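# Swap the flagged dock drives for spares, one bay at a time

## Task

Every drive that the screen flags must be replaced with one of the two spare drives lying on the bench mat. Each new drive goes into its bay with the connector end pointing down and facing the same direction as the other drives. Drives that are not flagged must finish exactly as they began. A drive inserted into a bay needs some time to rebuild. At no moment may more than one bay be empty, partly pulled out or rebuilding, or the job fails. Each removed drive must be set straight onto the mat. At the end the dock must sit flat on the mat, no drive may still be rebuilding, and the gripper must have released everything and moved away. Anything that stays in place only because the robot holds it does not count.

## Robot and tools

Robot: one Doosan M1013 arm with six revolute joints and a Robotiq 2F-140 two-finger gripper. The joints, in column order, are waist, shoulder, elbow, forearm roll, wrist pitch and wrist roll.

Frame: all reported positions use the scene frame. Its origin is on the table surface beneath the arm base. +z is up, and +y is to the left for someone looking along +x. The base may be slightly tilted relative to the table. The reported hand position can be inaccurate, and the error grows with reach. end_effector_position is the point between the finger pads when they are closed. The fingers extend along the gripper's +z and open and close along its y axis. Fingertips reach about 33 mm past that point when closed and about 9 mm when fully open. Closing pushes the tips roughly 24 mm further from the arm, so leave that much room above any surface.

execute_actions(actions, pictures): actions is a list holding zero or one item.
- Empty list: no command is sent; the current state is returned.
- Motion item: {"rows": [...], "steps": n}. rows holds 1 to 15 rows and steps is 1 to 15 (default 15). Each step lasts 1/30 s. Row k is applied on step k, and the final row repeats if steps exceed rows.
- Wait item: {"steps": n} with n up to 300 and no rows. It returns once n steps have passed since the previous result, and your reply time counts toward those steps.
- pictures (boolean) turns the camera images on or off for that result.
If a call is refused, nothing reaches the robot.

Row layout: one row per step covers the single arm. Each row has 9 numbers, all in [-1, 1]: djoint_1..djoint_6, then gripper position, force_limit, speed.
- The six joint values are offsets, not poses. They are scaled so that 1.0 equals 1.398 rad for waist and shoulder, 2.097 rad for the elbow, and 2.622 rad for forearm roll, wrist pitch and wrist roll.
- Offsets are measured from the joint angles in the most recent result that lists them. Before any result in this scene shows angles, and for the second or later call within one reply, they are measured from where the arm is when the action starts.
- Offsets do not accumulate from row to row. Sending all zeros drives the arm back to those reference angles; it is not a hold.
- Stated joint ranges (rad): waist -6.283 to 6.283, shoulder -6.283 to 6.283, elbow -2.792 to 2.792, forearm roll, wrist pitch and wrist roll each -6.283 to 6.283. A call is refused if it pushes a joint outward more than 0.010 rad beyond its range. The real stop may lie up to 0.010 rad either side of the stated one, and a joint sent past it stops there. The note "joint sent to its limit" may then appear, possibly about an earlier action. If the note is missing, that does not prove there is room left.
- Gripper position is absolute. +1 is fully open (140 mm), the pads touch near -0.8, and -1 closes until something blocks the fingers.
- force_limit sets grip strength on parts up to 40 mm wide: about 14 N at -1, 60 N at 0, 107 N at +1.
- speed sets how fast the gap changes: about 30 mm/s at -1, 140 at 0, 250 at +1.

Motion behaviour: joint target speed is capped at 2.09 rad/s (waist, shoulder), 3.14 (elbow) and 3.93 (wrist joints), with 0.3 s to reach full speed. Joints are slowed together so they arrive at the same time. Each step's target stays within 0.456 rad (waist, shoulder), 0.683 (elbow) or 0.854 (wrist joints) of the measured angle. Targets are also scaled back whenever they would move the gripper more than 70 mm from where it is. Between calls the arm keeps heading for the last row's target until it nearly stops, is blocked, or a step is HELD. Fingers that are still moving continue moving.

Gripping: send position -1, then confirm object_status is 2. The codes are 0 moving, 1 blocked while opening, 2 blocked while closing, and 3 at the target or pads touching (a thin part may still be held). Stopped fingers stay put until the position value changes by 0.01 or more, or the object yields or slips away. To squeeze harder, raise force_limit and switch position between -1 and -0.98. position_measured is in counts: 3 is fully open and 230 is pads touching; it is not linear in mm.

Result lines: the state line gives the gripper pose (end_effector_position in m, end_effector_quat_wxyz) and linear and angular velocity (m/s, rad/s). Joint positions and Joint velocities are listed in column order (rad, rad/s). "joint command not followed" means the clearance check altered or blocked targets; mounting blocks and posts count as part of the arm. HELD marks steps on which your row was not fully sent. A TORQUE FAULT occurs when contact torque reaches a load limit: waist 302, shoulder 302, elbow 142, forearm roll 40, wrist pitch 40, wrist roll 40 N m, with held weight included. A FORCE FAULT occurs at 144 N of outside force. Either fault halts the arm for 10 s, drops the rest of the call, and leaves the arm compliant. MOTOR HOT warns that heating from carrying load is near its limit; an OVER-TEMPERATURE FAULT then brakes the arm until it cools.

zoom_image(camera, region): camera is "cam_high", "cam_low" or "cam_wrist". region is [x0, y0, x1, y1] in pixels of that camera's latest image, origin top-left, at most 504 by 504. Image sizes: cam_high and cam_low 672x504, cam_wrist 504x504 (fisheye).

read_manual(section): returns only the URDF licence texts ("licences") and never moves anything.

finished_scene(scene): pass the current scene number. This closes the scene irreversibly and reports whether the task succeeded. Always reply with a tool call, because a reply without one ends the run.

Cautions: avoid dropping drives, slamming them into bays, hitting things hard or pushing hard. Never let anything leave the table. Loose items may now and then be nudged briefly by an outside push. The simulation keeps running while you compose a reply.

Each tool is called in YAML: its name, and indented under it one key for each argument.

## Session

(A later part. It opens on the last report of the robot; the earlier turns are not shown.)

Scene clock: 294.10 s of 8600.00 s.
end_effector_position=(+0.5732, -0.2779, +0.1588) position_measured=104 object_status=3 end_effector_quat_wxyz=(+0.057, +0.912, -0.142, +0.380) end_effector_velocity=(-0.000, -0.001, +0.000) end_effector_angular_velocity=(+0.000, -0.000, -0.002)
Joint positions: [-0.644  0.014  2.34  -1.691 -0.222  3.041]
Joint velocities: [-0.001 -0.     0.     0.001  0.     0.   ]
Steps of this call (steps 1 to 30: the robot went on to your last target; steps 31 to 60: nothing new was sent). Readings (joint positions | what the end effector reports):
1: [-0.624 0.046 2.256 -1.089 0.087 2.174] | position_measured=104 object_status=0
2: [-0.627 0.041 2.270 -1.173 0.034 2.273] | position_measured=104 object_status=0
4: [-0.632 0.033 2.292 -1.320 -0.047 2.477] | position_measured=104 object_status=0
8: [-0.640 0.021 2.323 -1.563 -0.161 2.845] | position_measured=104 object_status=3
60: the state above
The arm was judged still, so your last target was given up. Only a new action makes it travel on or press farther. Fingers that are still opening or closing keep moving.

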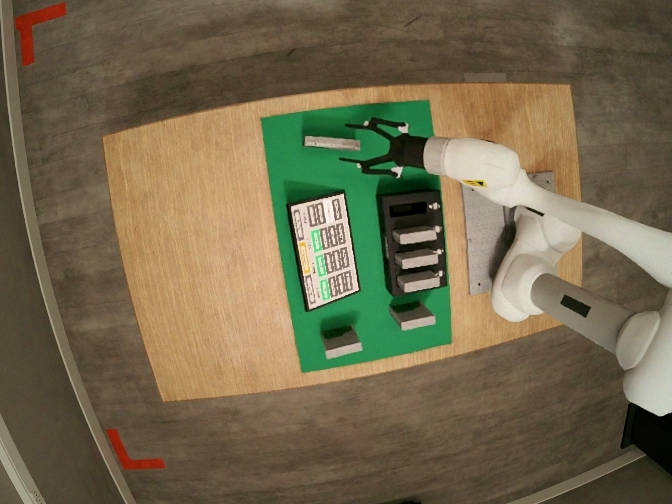

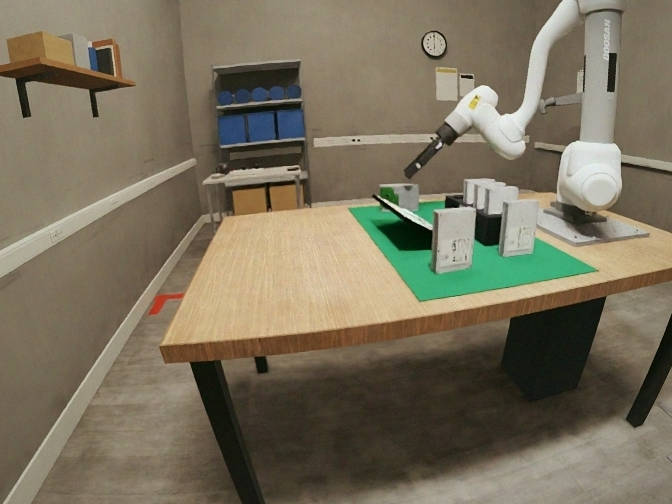

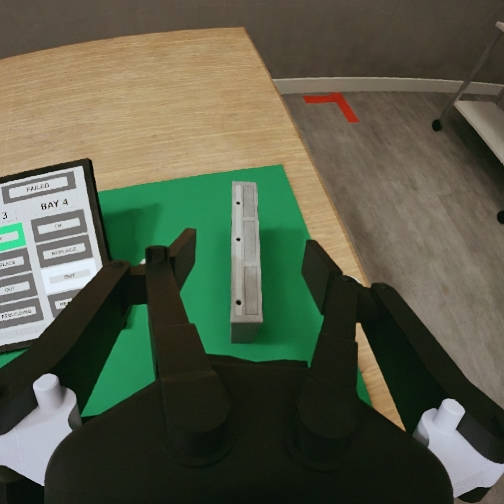

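execute_actions:
  actions:
    - {"rows":[[0,0.1145,0.0315,0.322,-0.028,-0.332,0.2,1,0]],"steps":15}
  pictures: false

execute_actions:
  actions:
    - {"steps":15}

Scene clock: 298.03 s of 8600.00 s.
end_effector_position=(+0.5739, -0.2773, +0.0719) position_measured=104 object_status=3 end_effector_quat_wxyz=(+0.056, +0.912, -0.141, +0.380) end_effector_velocity=(-0.013, -0.017, -0.054) end_effector_angular_velocity=(-0.049, +0.025, -0.038)
Joint positions: [-0.644  0.172  2.405 -0.86  -0.294  2.184]
Joint velocities: [-0.     0.097  0.041  0.513 -0.045 -0.532]
Steps of this call (steps 1 to 103: nothing new was sent; steps 104 to 118: all 15 steps of this action). Readings (joint positions | what the end effector reports):
104: [-0.644 0.015 2.340 -1.690 -0.222 3.040] | position_measured=104 object_status=3
105: [-0.644 0.017 2.341 -1.679 -0.223 3.028] | position_measured=104 object_status=3
107: [-0.644 0.029 2.346 -1.612 -0.229 2.961] | position_measured=104 object_status=3
111: [-0.644 0.086 2.370 -1.312 -0.255 2.654] | position_measured=104 object_status=3
118: the state above

Scene clock: 298.53 s of 8600.00 s.
end_effector_position=(+0.5736, -0.2778, +0.0706) position_measured=104 object_status=3 end_effector_quat_wxyz=(+0.057, +0.912, -0.141, +0.380) end_effector_velocity=(-0.000, +0.000, -0.000) end_effector_angular_velocity=(-0.000, +0.000, +0.001)
Joint positions: [-0.644  0.174  2.406 -0.847 -0.295  2.171]
Joint velocities: [ 0.     0.     0.     0.    -0.    -0.001]
Steps of this call (steps 1 to 15: the robot went on to your last target). Readings (joint positions | what the end effector reports):
1: [-0.644 0.174 2.406 -0.850 -0.295 2.173] | position_measured=104 object_status=3
2: [-0.644 0.174 2.406 -0.848 -0.295 2.171] | position_measured=104 object_status=3
4: [-0.644 0.174 2.406 -0.848 -0.295 2.171] | position_measured=104 object_status=3
8: [-0.644 0.174 2.406 -0.847 -0.295 2.171] | position_measured=104 object_status=3
15: the state above

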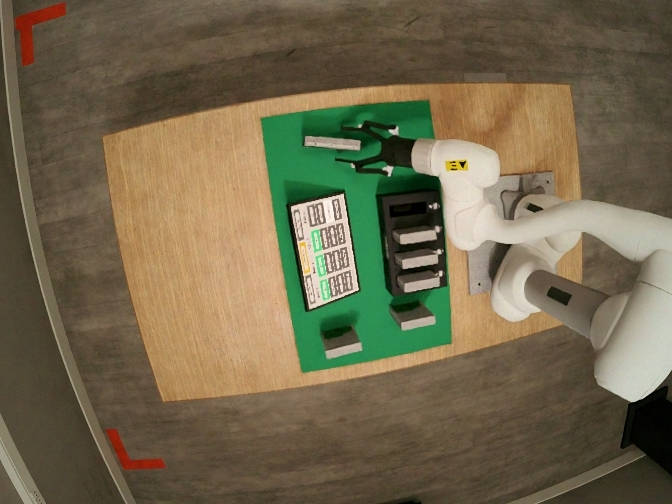

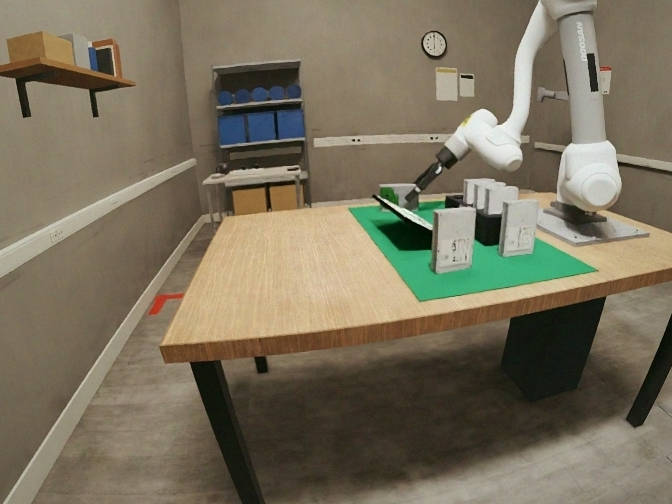

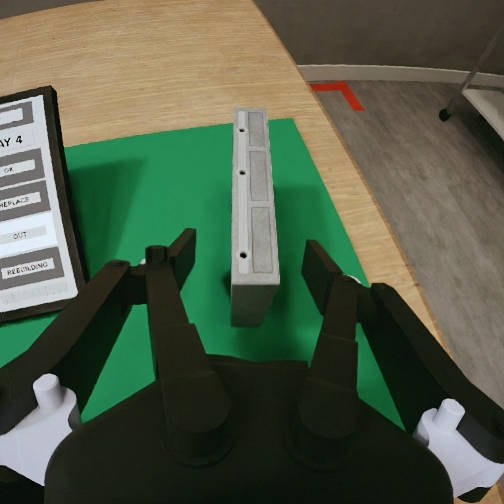

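execute_actions:
  actions:
    - {"rows":[[0,0,0,0,0,0,-1,1,0]],"steps":15}
  pictures: false

execute_actions:
  actions:
    - {"steps":10}
  pictures: false

execute_actions:
  actions:
    - {"rows":[[0,-0.1145,-0.0315,-0.322,0.028,0.332,-1,1,0]],"steps":15}
  pictures: false

execute_actions:
  actions:
    - {"steps":10}
  pictures: false

execute_actions:
  actions:
    - {"rows":[[-0.2,-0.4245,0.078,-0.316,-0.1365,0.30,-1,1,0]],"steps":15}
  pictures: false

execute_actions:
  actions:
    - {"steps":40}

Scene clock: 318.67 s of 8600.00 s.
end_effector_position=(+0.5736, -0.2777, +0.0706) position_measured=196 object_status=0 end_effector_quat_wxyz=(+0.057, +0.912, -0.141, +0.380) end_effector_velocity=(-0.000, +0.000, -0.000) end_effector_angular_velocity=(+0.000, +0.000, +0.000)
Joint positions: [-0.644  0.175  2.406 -0.847 -0.295  2.171]
Joint velocities: [ 0.  0.  0.  0.  0. -0.]
Steps of this call (steps 1 to 15: the robot went on to your last target; steps 16 to 589: nothing new was sent; steps 590 to 604: all 15 steps of this action). Readings (joint positions | what the end effector reports):
590: [-0.644 0.174 2.406 -0.847 -0.295 2.171] | position_measured=104 object_status=0
591: [-0.644 0.174 2.406 -0.847 -0.295 2.171] | position_measured=109 object_status=0
593: [-0.644 0.174 2.406 -0.847 -0.295 2.171] | position_measured=125 object_status=0
597: [-0.644 0.174 2.406 -0.847 -0.295 2.171] | position_measured=155 object_status=0
604: the state above

Scene clock: 319.00 s of 8600.00 s.
end_effector_position=(+0.5736, -0.2777, +0.0706) position_measured=196 object_status=2 end_effector_quat_wxyz=(+0.057, +0.912, -0.141, +0.380) end_effector_velocity=(+0.001, +0.000, +0.001) end_effector_angular_velocity=(-0.001, -0.001, +0.002)
Joint positions: [-0.644  0.175  2.406 -0.847 -0.295  2.171]
Joint velocities: [ 0.002 -0.    -0.002 -0.001  0.     0.   ]
Steps of this call (steps 1 to 10: the robot went on to your last target). Readings (joint positions | what the end effector reports):
1: [-0.644 0.175 2.406 -0.847 -0.295 2.171] | position_measured=196 object_status=0
2: [-0.644 0.175 2.406 -0.847 -0.295 2.171] | position_measured=196 object_status=0
4: [-0.644 0.175 2.406 -0.847 -0.295 2.171] | position_measured=196 object_status=2
8: [-0.644 0.175 2.406 -0.847 -0.295 2.171] | position_measured=196 object_status=2
10: the state above

Scene clock: 319.50 s of 8600.00 s.
end_effector_position=(+0.5735, -0.2774, +0.1574) position_measured=196 object_status=2 end_effector_quat_wxyz=(+0.056, +0.912, -0.141, +0.380) end_effector_velocity=(-0.008, -0.018, +0.059) end_effector_angular_velocity=(-0.044, -0.001, -0.047)
Joint positions: [-0.644  0.017  2.341 -1.678 -0.223  3.027]
Joint velocities: [-0.001 -0.097 -0.041 -0.512  0.045  0.533]
Steps of this call (steps 1 to 15: all 15 steps of this action). Readings (joint positions | what the end effector reports):
1: [-0.644 0.174 2.406 -0.849 -0.295 2.172] | position_measured=196 object_status=2
2: [-0.644 0.172 2.406 -0.861 -0.294 2.184] | position_measured=196 object_status=2
4: [-0.644 0.160 2.400 -0.926 -0.288 2.251] | position_measured=196 object_status=2
8: [-0.644 0.103 2.377 -1.227 -0.262 2.558] | position_measured=196 object_status=2
15: the state above

Scene clock: 319.83 s of 8600.00 s.
end_effector_position=(+0.5732, -0.2778, +0.1588) position_measured=196 object_status=2 end_effector_quat_wxyz=(+0.056, +0.912, -0.142, +0.380) end_effector_velocity=(+0.000, +0.001, -0.000) end_effector_angular_velocity=(+0.001, -0.000, -0.000)
Joint positions: [-0.644  0.014  2.34  -1.691 -0.222  3.041]
Joint velocities: [ 0.001 -0.     0.     0.001  0.     0.001]
Steps of this call (steps 1 to 10: the robot went on to your last target). Readings (joint positions | what the end effector reports):
1: [-0.644 0.015 2.340 -1.689 -0.222 3.038] | position_measured=196 object_status=2
2: [-0.644 0.015 2.340 -1.690 -0.222 3.040] | position_measured=196 object_status=2
4: [-0.644 0.015 2.340 -1.691 -0.222 3.041] | position_measured=196 object_status=2
8: [-0.644 0.014 2.340 -1.691 -0.222 3.041] | position_measured=196 object_status=2
10: the state above

Scene clock: 320.33 s of 8600.00 s.
end_effector_position=(+0.4240, -0.2386, +0.2502) position_measured=196 object_status=2 end_effector_quat_wxyz=(+0.055, +0.901, -0.169, +0.395) end_effector_velocity=(-0.398, +0.107, +0.100) end_effector_angular_velocity=(-0.084, +0.153, -0.314)
Joint positions: [-0.848 -0.405  2.46  -2.297 -0.483  3.616]
Joint velocities: [-0.45  -1.042  0.264 -1.329 -0.575  1.259]
Steps of this call (steps 1 to 15: all 15 steps of this action). Readings (joint positions | what the end effector reports):
1: [-0.645 0.014 2.340 -1.693 -0.222 3.042] | position_measured=196 object_status=2
2: [-0.648 0.008 2.342 -1.705 -0.227 3.054] | position_measured=196 object_status=2
4: [-0.670 -0.028 2.355 -1.769 -0.255 3.115] | position_measured=196 object_status=2
8: [-0.742 -0.160 2.397 -1.981 -0.347 3.316] | position_measured=196 object_status=2
15: the state above

Scene clock: 321.67 s of 8600.00 s.
end_effector_position=(+0.3546, -0.2220, +0.2578) position_measured=196 object_status=2 end_effector_quat_wxyz=(+0.080, +0.902, -0.197, +0.375) end_effector_velocity=(-0.000, -0.001, +0.001) end_effector_angular_velocity=(+0.000, -0.001, -0.002)
Joint positions: [-0.924 -0.579  2.504 -2.52  -0.579  3.827]
Joint velocities: [-0.001  0.    -0.001 -0.    -0.     0.001]
Steps of this call (steps 1 to 30: the robot went on to your last target; steps 31 to 40: nothing new was sent). Readings (joint positions | what the end effector reports):
1: [-0.864 -0.440 2.468 -2.342 -0.503 3.658] | position_measured=196 object_status=2
2: [-0.879 -0.475 2.477 -2.386 -0.522 3.701] | position_measured=196 object_status=2
4: [-0.904 -0.535 2.493 -2.463 -0.555 3.773] | position_measured=196 object_status=2
8: [-0.924 -0.579 2.504 -2.519 -0.579 3.827] | position_measured=196 object_status=2
40: the state above
The arm was judged still, so your last target was given up. Only a new action makes it travel on or press farther. Fingers that are still opening or closing keep moving.

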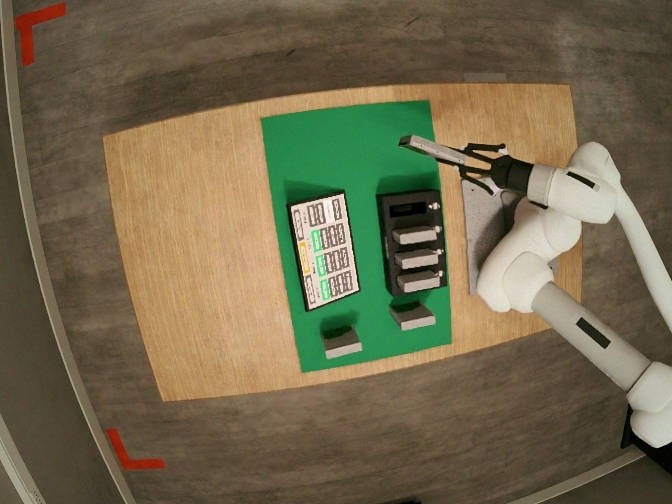

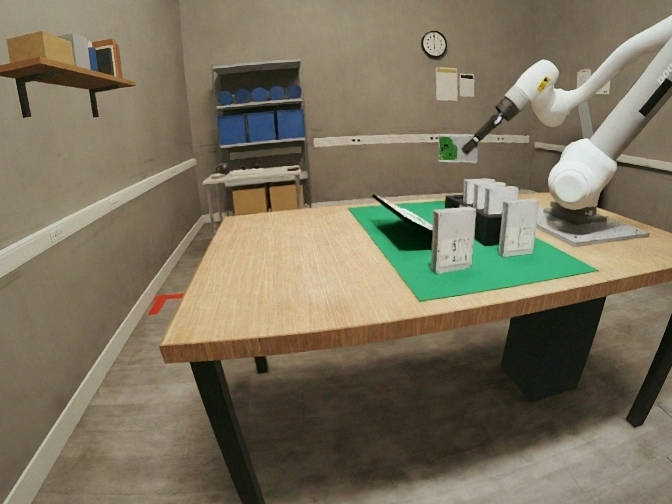

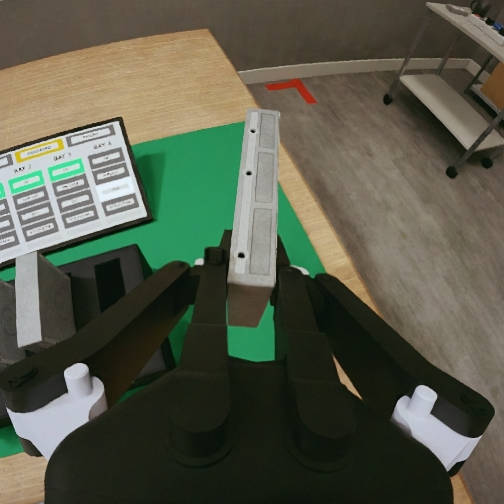

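Roll gradually (−3.139 total).

execute_actions:
  actions:
    - {"rows":[[0,0,0,0,0,-0.6,-1,1,0]],"steps":15}
  pictures: false

execute_actions:
  actions:
    - {"steps":15}
  pictures: false

execute_actions:
  actions:
    - {"rows":[[0,0,0,0,0,-0.597,-1,1,0]],"steps":15}
  pictures: false

execute_actions:
  actions:
    - {"steps":15}
  pictures: false

execute_actions:
  actions:
    - {"rows":[[0.255,0,0,0,0,0,-1,1,0]],"steps":15}
  pictures: false

execute_actions:
  actions:
    - {"steps":15}

zoom_image:
  camera: "cam_low"
  region: [430,90,570,230]

Scene clock: 329.60 s of 8600.00 s.
end_effector_position=(+0.3546, -0.2220, +0.2578) position_measured=196 object_status=2 end_effector_quat_wxyz=(+0.281, +0.852, +0.355, +0.262) end_effector_velocity=(+0.000, +0.000, -0.000) end_effector_angular_velocity=(-1.876, +0.853, +2.050)
Joint positions: [-0.924 -0.579  2.504 -2.52  -0.579  2.607]
Joint velocities: [ 0.001 -0.     0.     0.001  0.    -2.907]
Steps of this call (steps 1 to 223: nothing new was sent; steps 224 to 238: all 15 steps of this action). Readings (joint positions | what the end effector reports):
224: [-0.924 -0.579 2.504 -2.520 -0.579 3.826] | position_measured=196 object_status=2
225: [-0.924 -0.579 2.504 -2.520 -0.579 3.814] | position_measured=196 object_status=2
227: [-0.924 -0.579 2.504 -2.520 -0.579 3.747] | position_measured=196 object_status=2
231: [-0.924 -0.579 2.504 -2.520 -0.579 3.440] | position_measured=196 object_status=2
238: the state above

Scene clock: 330.10 s of 8600.00 s.
end_effector_position=(+0.3546, -0.2220, +0.2578) position_measured=196 object_status=2 end_effector_quat_wxyz=(+0.323, +0.777, +0.499, +0.208) end_effector_velocity=(+0.000, -0.000, +0.000) end_effector_angular_velocity=(+0.002, -0.001, -0.002)
Joint positions: [-0.924 -0.579  2.504 -2.52  -0.579  2.255]
Joint velocities: [-0.     0.    -0.     0.002  0.     0.001]
Steps of this call (steps 1 to 15: the robot went on to your last target). Readings (joint positions | what the end effector reports):
1: [-0.924 -0.579 2.504 -2.520 -0.579 2.515] | position_measured=196 object_status=2
2: [-0.924 -0.579 2.504 -2.520 -0.579 2.436] | position_measured=196 object_status=2
4: [-0.924 -0.579 2.504 -2.520 -0.579 2.321] | position_measured=196 object_status=2
8: [-0.924 -0.579 2.504 -2.520 -0.579 2.255] | position_measured=196 object_status=2
15: the state above

Scene clock: 330.60 s of 8600.00 s.
end_effector_position=(+0.3546, -0.2220, +0.2578) position_measured=196 object_status=2 end_effector_quat_wxyz=(+0.384, +0.352, +0.854, -0.014) end_effector_velocity=(-0.000, -0.001, +0.001) end_effector_angular_velocity=(-1.863, +0.846, +2.033)
Joint positions: [-0.924 -0.579  2.504 -2.52  -0.579  1.036]
Joint velocities: [-0.001  0.    -0.001 -0.001  0.    -2.884]
Steps of this call (steps 1 to 15: all 15 steps of this action). Readings (joint positions | what the end effector reports):
1: [-0.924 -0.579 2.504 -2.520 -0.579 2.253] | position_measured=196 object_status=2
2: [-0.924 -0.579 2.504 -2.520 -0.579 2.241] | position_measured=196 object_status=2
4: [-0.924 -0.579 2.504 -2.520 -0.579 2.174] | position_measured=196 object_status=2
8: [-0.924 -0.579 2.504 -2.520 -0.579 1.868] | position_measured=196 object_status=2
15: the state above

Scene clock: 331.10 s of 8600.00 s.
end_effector_position=(+0.3546, -0.2220, +0.2578) position_measured=196 object_status=2 end_effector_quat_wxyz=(+0.376, +0.199, +0.902, -0.080) end_effector_velocity=(-0.000, -0.000, -0.001) end_effector_angular_velocity=(+0.000, +0.001, -0.001)
Joint positions: [-0.924 -0.579  2.504 -2.52  -0.579  0.689]
Joint velocities: [-0.001 -0.     0.001 -0.001  0.    -0.   ]
Steps of this call (steps 1 to 15: the robot went on to your last target). Readings (joint positions | what the end effector reports):
1: [-0.924 -0.579 2.504 -2.520 -0.579 0.945] | position_measured=196 object_status=2
2: [-0.924 -0.579 2.504 -2.520 -0.579 0.867] | position_measured=196 object_status=2
4: [-0.924 -0.579 2.504 -2.520 -0.579 0.754] | position_measured=196 object_status=2
8: [-0.924 -0.579 2.504 -2.520 -0.579 0.690] | position_measured=196 object_status=2
15: the state above

Scene clock: 331.60 s of 8600.00 s.
end_effector_position=(+0.4093, -0.0849, +0.2583) position_measured=196 object_status=2 end_effector_quat_wxyz=(+0.384, +0.037, +0.922, -0.013) end_effector_velocity=(+0.012, +0.057, +0.000) end_effector_angular_velocity=(+0.001, -0.000, +0.138)
Joint positions: [-0.57  -0.579  2.504 -2.52  -0.579  0.689]
Joint velocities: [ 0.139 -0.     0.     0.     0.     0.001]
Steps of this call (steps 1 to 15: all 15 steps of this action). Readings (joint positions | what the end effector reports):
1: [-0.923 -0.579 2.504 -2.520 -0.579 0.689] | position_measured=196 object_status=2
2: [-0.917 -0.579 2.504 -2.520 -0.579 0.689] | position_measured=196 object_status=2
4: [-0.882 -0.579 2.504 -2.520 -0.579 0.689] | position_measured=196 object_status=2
8: [-0.745 -0.579 2.504 -2.520 -0.579 0.689] | position_measured=196 object_status=2
15: the state above

Scene clock: 332.10 s of 8600.00 s.
end_effector_position=(+0.4096, -0.0839, +0.2583) position_measured=196 object_status=2 end_effector_quat_wxyz=(+0.384, +0.036, +0.922, -0.013) end_effector_velocity=(-0.000, -0.000, -0.000) end_effector_angular_velocity=(+0.001, -0.000, -0.001)
Joint positions: [-0.567 -0.579  2.504 -2.52  -0.579  0.689]
Joint velocities: [-0.     0.     0.     0.001  0.     0.001]
Steps of this call (steps 1 to 15: the robot went on to your last target). Readings (joint positions | what the end effector reports):
1: [-0.568 -0.579 2.504 -2.520 -0.579 0.689] | position_measured=196 object_status=2
2: [-0.567 -0.579 2.504 -2.520 -0.579 0.689] | position_measured=196 object_status=2
4: [-0.567 -0.579 2.504 -2.520 -0.579 0.689] | position_measured=196 object_status=2
8: [-0.567 -0.579 2.504 -2.520 -0.579 0.689] | position_measured=196 object_status=2
15: the state above
The arm was judged still, so your last target was given up. Only a new action makes it travel on or press farther. Fingers that are still opening or closing keep moving.

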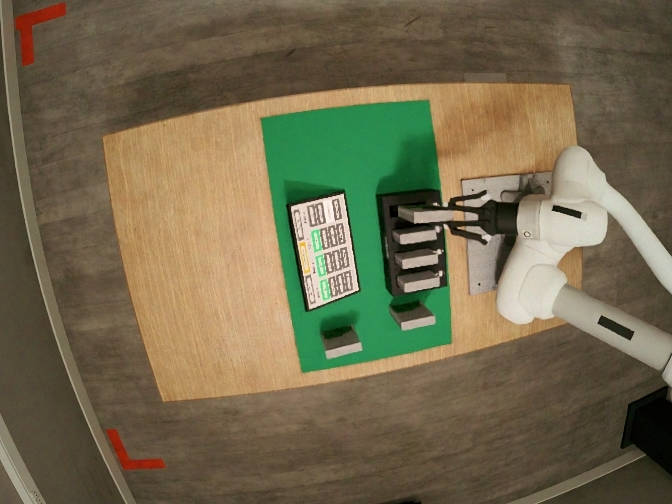

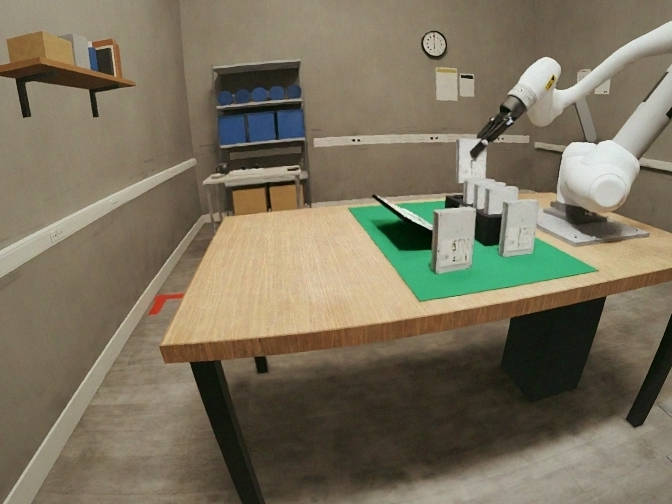

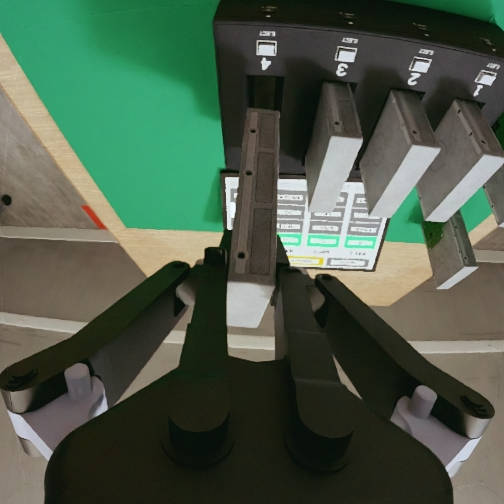

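Region (430, 90, 570, 230) of cam_low's 672x504 image, scaled by 3.600, with more detail than that image has.

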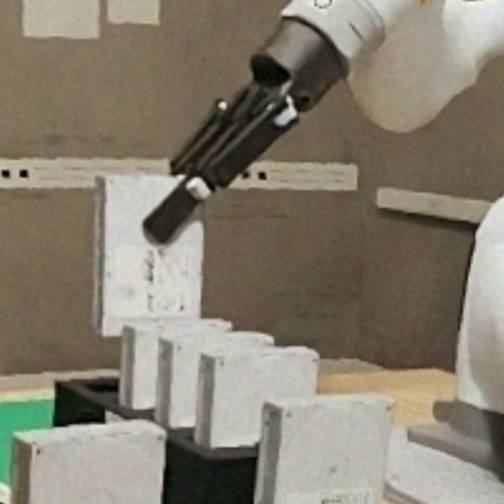

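execute_actions:
  actions:
    - {"rows":[[0,0.0365,0.033,0.0496,0.0355,-0.0576,-1,1,0]],"steps":15}

zoom_image:
  camera: "cam_wrist"
  region: [180,20,400,240]

zoom_image:
  camera: "cam_high"
  region: [360,170,490,300]

zoom_image:
  camera: "cam_low"
  region: [430,120,540,230]

Scene clock: 343.10 s of 8600.00 s.
end_effector_position=(+0.4097, -0.0836, +0.2135) position_measured=196 object_status=2 end_effector_quat_wxyz=(+0.384, +0.036, +0.922, -0.013) end_effector_velocity=(-0.001, +0.001, -0.002) end_effector_angular_velocity=(+0.001, +0.002, +0.000)
Joint positions: [-0.567 -0.528  2.573 -2.39  -0.486  0.538]
Joint velocities: [ 0.001  0.     0.002 -0.001  0.     0.001]
Steps of this call (steps 1 to 315: nothing new was sent; steps 316 to 330: all 15 steps of this action). Readings (joint positions | what the end effector reports):
316: [-0.567 -0.579 2.504 -2.518 -0.579 0.688] | position_measured=196 object_status=2
317: [-0.567 -0.575 2.509 -2.508 -0.571 0.676] | position_measured=196 object_status=2
319: [-0.567 -0.553 2.539 -2.452 -0.531 0.611] | position_measured=196 object_status=2
323: [-0.567 -0.528 2.573 -2.391 -0.487 0.540] | position_measured=196 object_status=2
330: the state above

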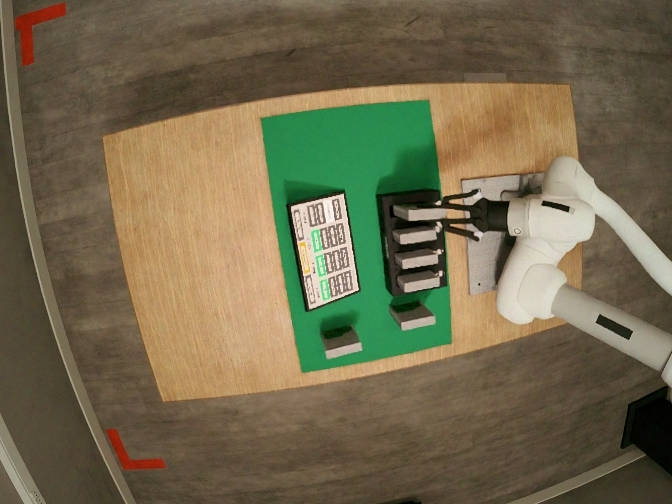

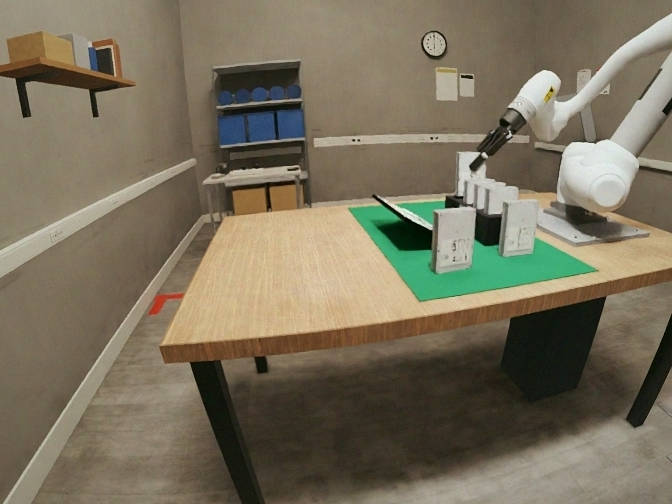

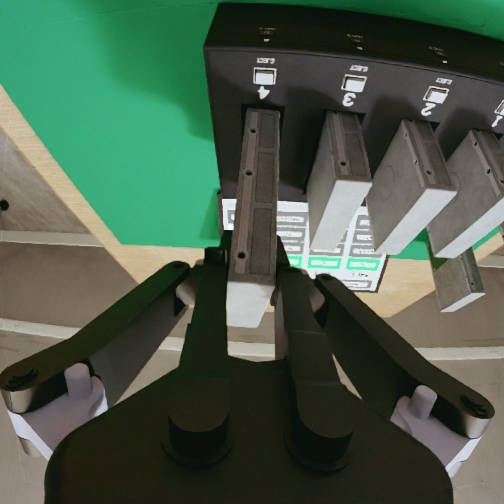

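Region (180, 20, 400, 240) of cam_wrist's 504x504 image, scaled by 2.291, with more detail than that image has.

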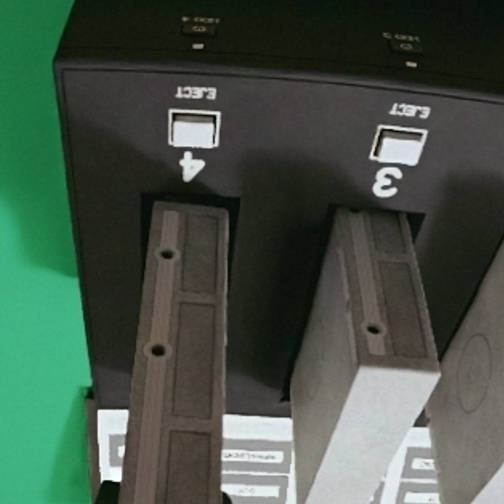

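Region (360, 170, 490, 300) of cam_high's 672x504 image, scaled by 3.877, with more detail than that image has.

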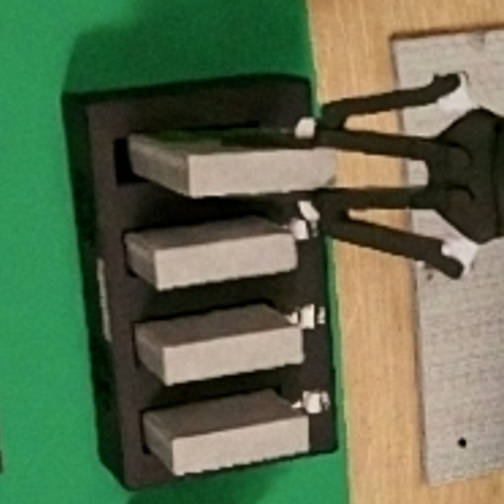

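Region (430, 120, 540, 230) of cam_low's 672x504 image, scaled by 4.582, with more detail than that image has.

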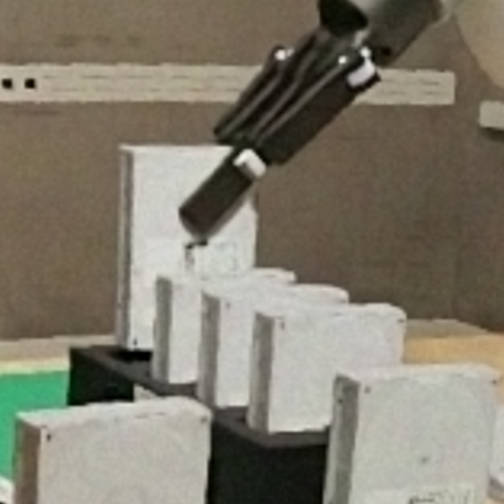

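execute_actions:
  actions:
    - {"rows":[[0.010,0.0077,-0.002,0.0027,0.002,-0.0317,-1,1,0]],"steps":12}

zoom_image:
  camera: "cam_wrist"
  region: [180,20,400,240]

zoom_image:
  camera: "cam_high"
  region: [360,170,490,300]

Scene clock: 354.83 s of 8600.00 s.
end_effector_position=(+0.4143, -0.0802, +0.2135) position_measured=196 object_status=2 end_effector_quat_wxyz=(+0.384, -0.005, +0.923, -0.025) end_effector_velocity=(+0.001, -0.001, +0.002) end_effector_angular_velocity=(-0.002, -0.002, +0.000)
Joint positions: [-0.553 -0.517  2.569 -2.383 -0.481  0.455]
Joint velocities: [-0.     0.    -0.003  0.    -0.    -0.001]
Steps of this call (steps 1 to 15: the robot went on to your last target; steps 16 to 340: nothing new was sent; steps 341 to 352: all 12 steps of this action). Readings (joint positions | what the end effector reports):
341: [-0.567 -0.528 2.573 -2.390 -0.486 0.537] | position_measured=196 object_status=2
342: [-0.565 -0.526 2.573 -2.389 -0.486 0.525] | position_measured=196 object_status=2
344: [-0.557 -0.520 2.570 -2.384 -0.483 0.476] | position_measured=196 object_status=2
348: [-0.553 -0.517 2.569 -2.383 -0.481 0.456] | position_measured=196 object_status=2
352: the state above

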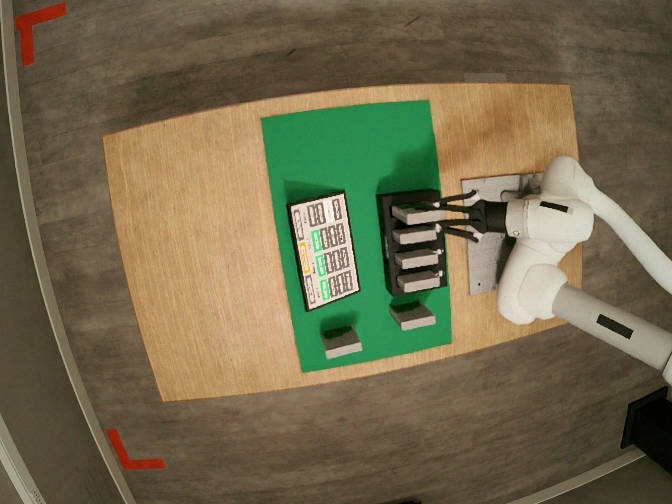

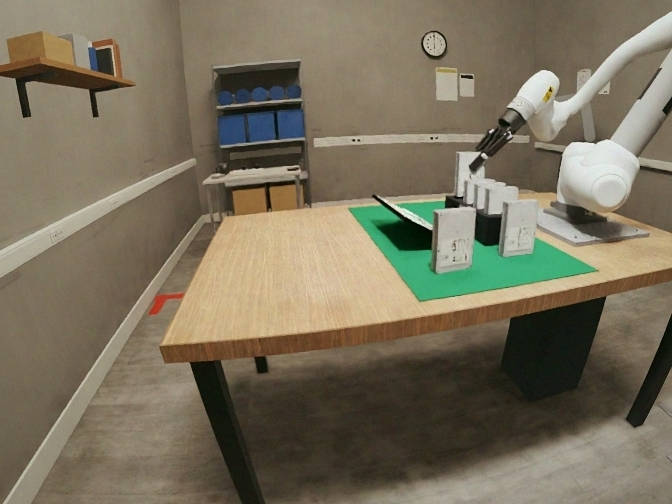

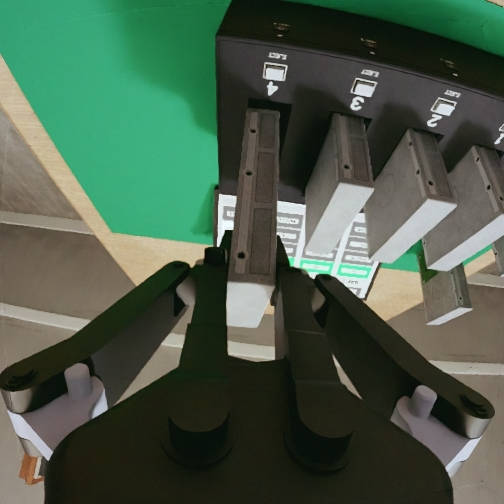

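Region (180, 20, 400, 240) of cam_wrist's 504x504 image, scaled by 2.291, with more detail than that image has.

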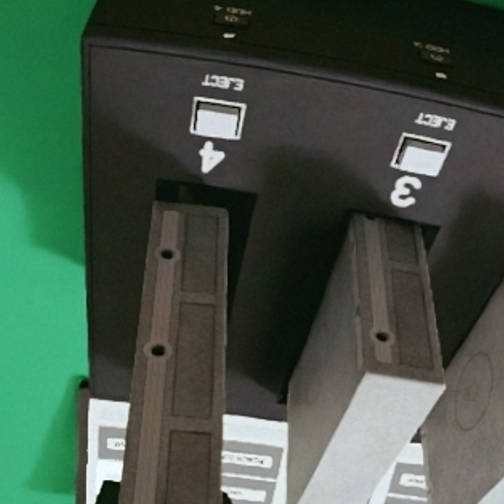

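Region (360, 170, 490, 300) of cam_high's 672x504 image, scaled by 3.877, with more detail than that image has.

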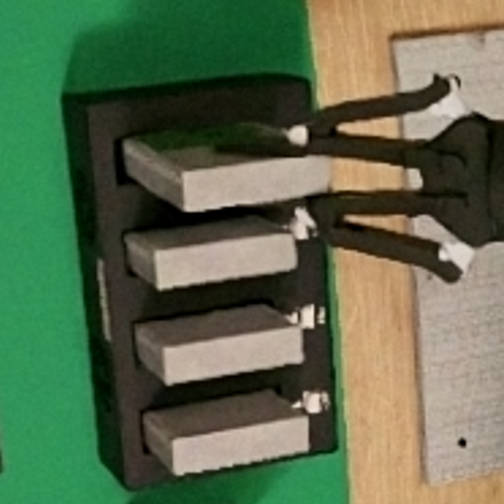

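execute_actions:
  actions:
    - {"rows":[[0.002,0,0,0,0,0.015,-1,1,0],[0.002,0,0,0,0,0.015,-1,1,0],[0.002,0,0,0,0,0.015,-1,1,0],[0.002,0,0,0,0,0.015,-1,1,0],[0.002,0.009,0.007,0.012,0.008,0.001,-1,1,0]],"steps":15}

zoom_image:
  camera: "cam_wrist"
  region: [180,20,400,240]

zoom_image:
  camera: "cam_high"
  region: [360,170,490,300]

Scene clock: 362.83 s of 8600.00 s.
end_effector_position=(+0.4138, -0.0797, +0.2036) position_measured=196 object_status=2 end_effector_quat_wxyz=(+0.383, +0.012, +0.923, -0.018) end_effector_velocity=(-0.000, -0.000, -0.000) end_effector_angular_velocity=(+0.001, +0.000, -0.002)
Joint positions: [-0.55  -0.505  2.583 -2.351 -0.46   0.458]
Joint velocities: [-0.001  0.     0.001  0.001  0.    -0.001]
Steps of this call (steps 1 to 15: the robot went on to your last target; steps 16 to 225: nothing new was sent; steps 226 to 240: all 15 steps of this action). Readings (joint positions | what the end effector reports):
226: [-0.553 -0.517 2.569 -2.383 -0.481 0.457] | position_measured=196 object_status=2
227: [-0.552 -0.517 2.569 -2.383 -0.481 0.468] | position_measured=196 object_status=2
229: [-0.551 -0.517 2.569 -2.383 -0.481 0.490] | position_measured=196 object_status=2
233: [-0.550 -0.506 2.582 -2.355 -0.462 0.462] | position_measured=196 object_status=2
240: the state above

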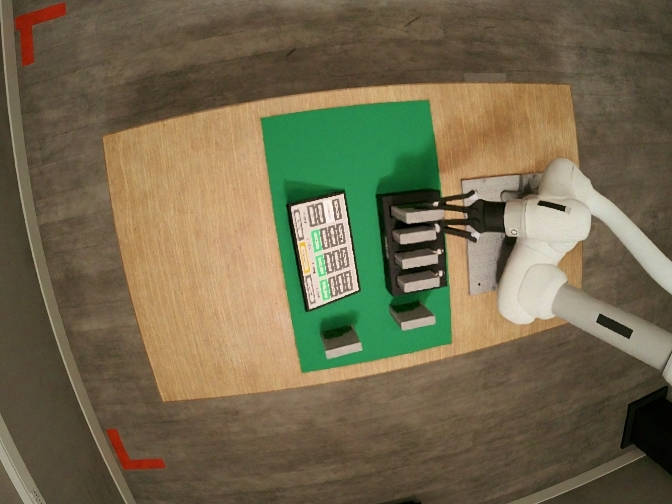

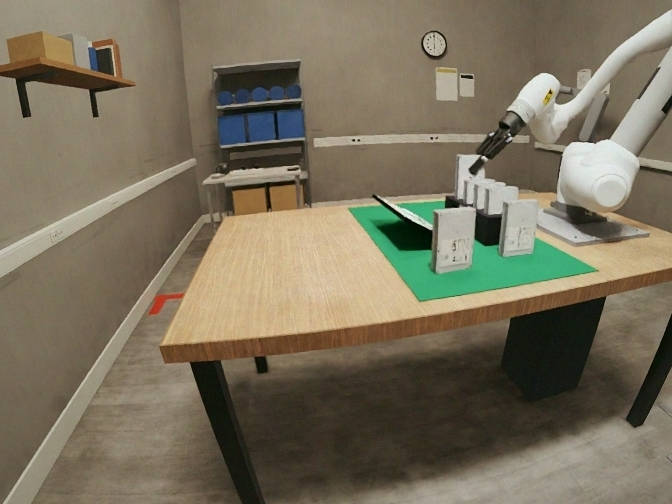

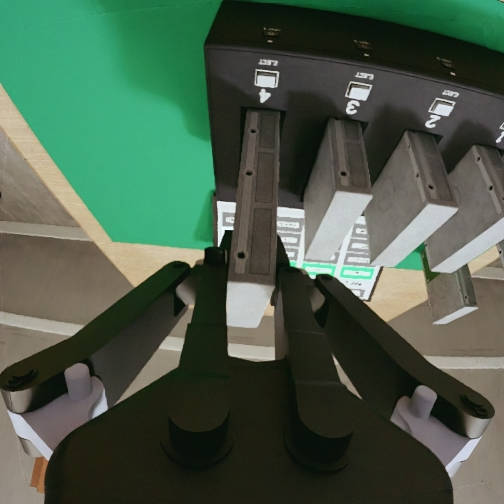

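Region (180, 20, 400, 240) of cam_wrist's 504x504 image, scaled by 2.291, with more detail than that image has.

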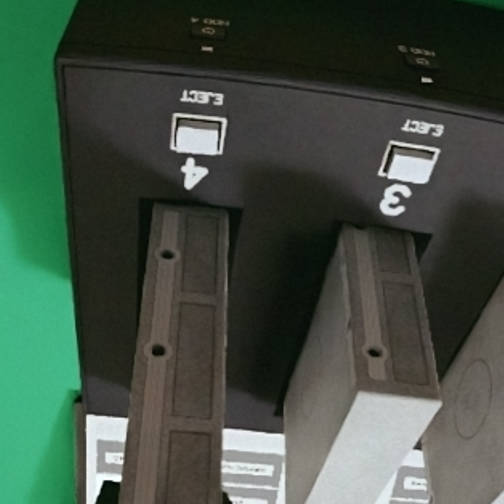

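Region (360, 170, 490, 300) of cam_high's 672x504 image, scaled by 3.877, with more detail than that image has.

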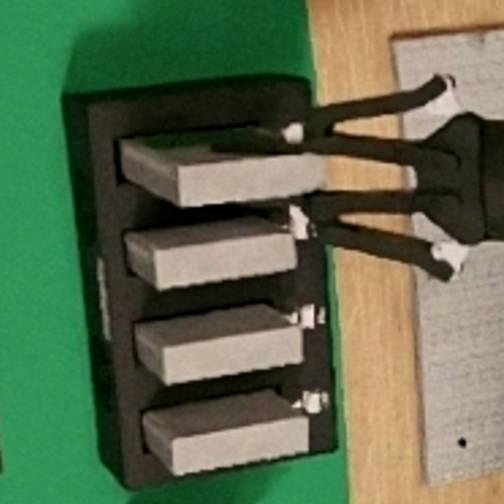

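execute_actions:
  actions:
    - {"rows":[[0,0.003,-0.0007,0.001,0.0007,-0.001,-1,1,0],[0,0.003,-0.0007,0.001,0.0007,-0.001,-1,1,0],[0,0.0075,0.003,0.008,0.005,-0.0085,-1,1,0],[0,0.0075,0.003,0.008,0.005,-0.0085,-1,1,0],[0,0.012,0.006,0.0145,0.009,-0.016,-1,1,0],[0,0.012,0.006,0.0145,0.009,-0.016,-1,1,0],[0,0.0165,0.0095,0.021,0.0127,-0.0235,-1,1,0]],"steps":15}

zoom_image:
  camera: "cam_wrist"
  region: [180,20,400,240]

Scene clock: 368.80 s of 8600.00 s.
end_effector_position=(+0.4136, -0.0817, +0.1891) position_measured=197 object_status=2 end_effector_quat_wxyz=(+0.382, +0.014, +0.924, -0.020) end_effector_velocity=(-0.000, -0.000, -0.000) end_effector_angular_velocity=(-0.001, +0.000, -0.000)
Joint positions: [-0.55  -0.482  2.603 -2.296 -0.427  0.396]
Joint velocities: [-0.001  0.     0.     0.     0.    -0.001]
Steps of this call (steps 1 to 15: the robot went on to your last target; steps 16 to 164: nothing new was sent; steps 165 to 179: all 15 steps of this action). Readings (joint positions | what the end effector reports):
165: [-0.550 -0.504 2.583 -2.351 -0.460 0.458] | position_measured=196 object_status=2
166: [-0.550 -0.503 2.583 -2.350 -0.460 0.457] | position_measured=196 object_status=2
168: [-0.550 -0.498 2.585 -2.341 -0.454 0.447] | position_measured=196 object_status=2
172: [-0.550 -0.486 2.598 -2.308 -0.434 0.410] | position_measured=197 object_status=2
179: the state above

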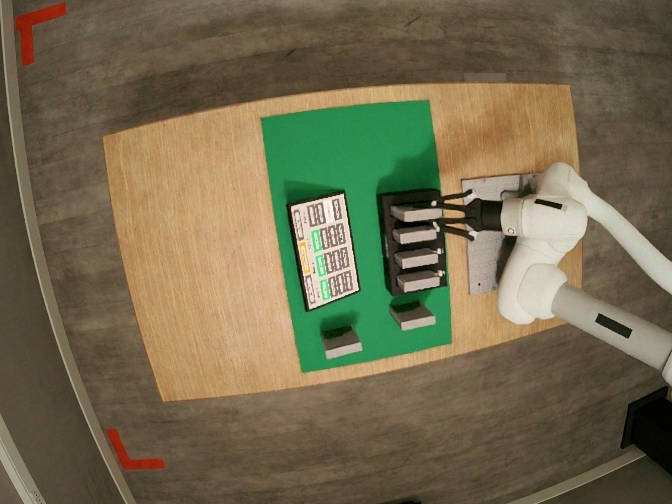

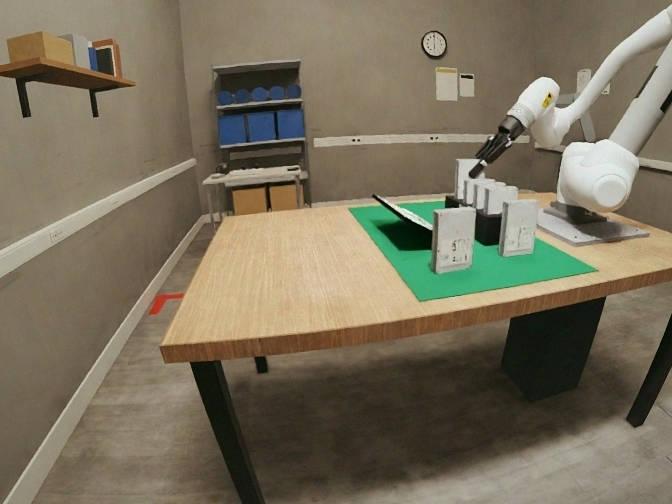

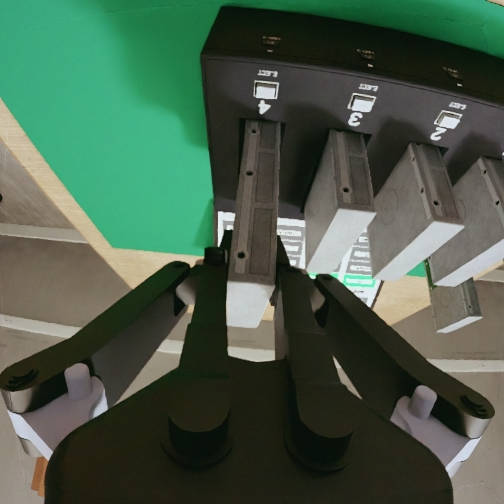

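Region (180, 20, 400, 240) of cam_wrist's 504x504 image, scaled by 2.291, with more detail than that image has.

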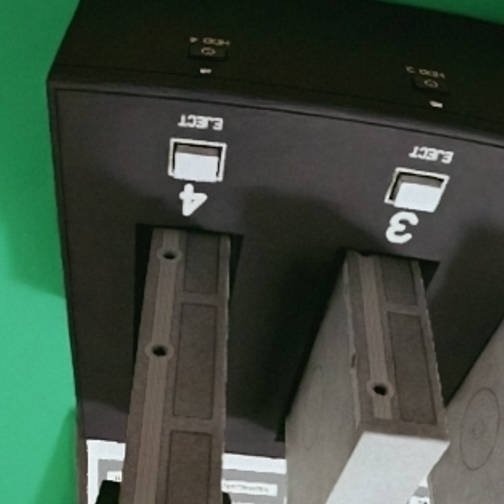

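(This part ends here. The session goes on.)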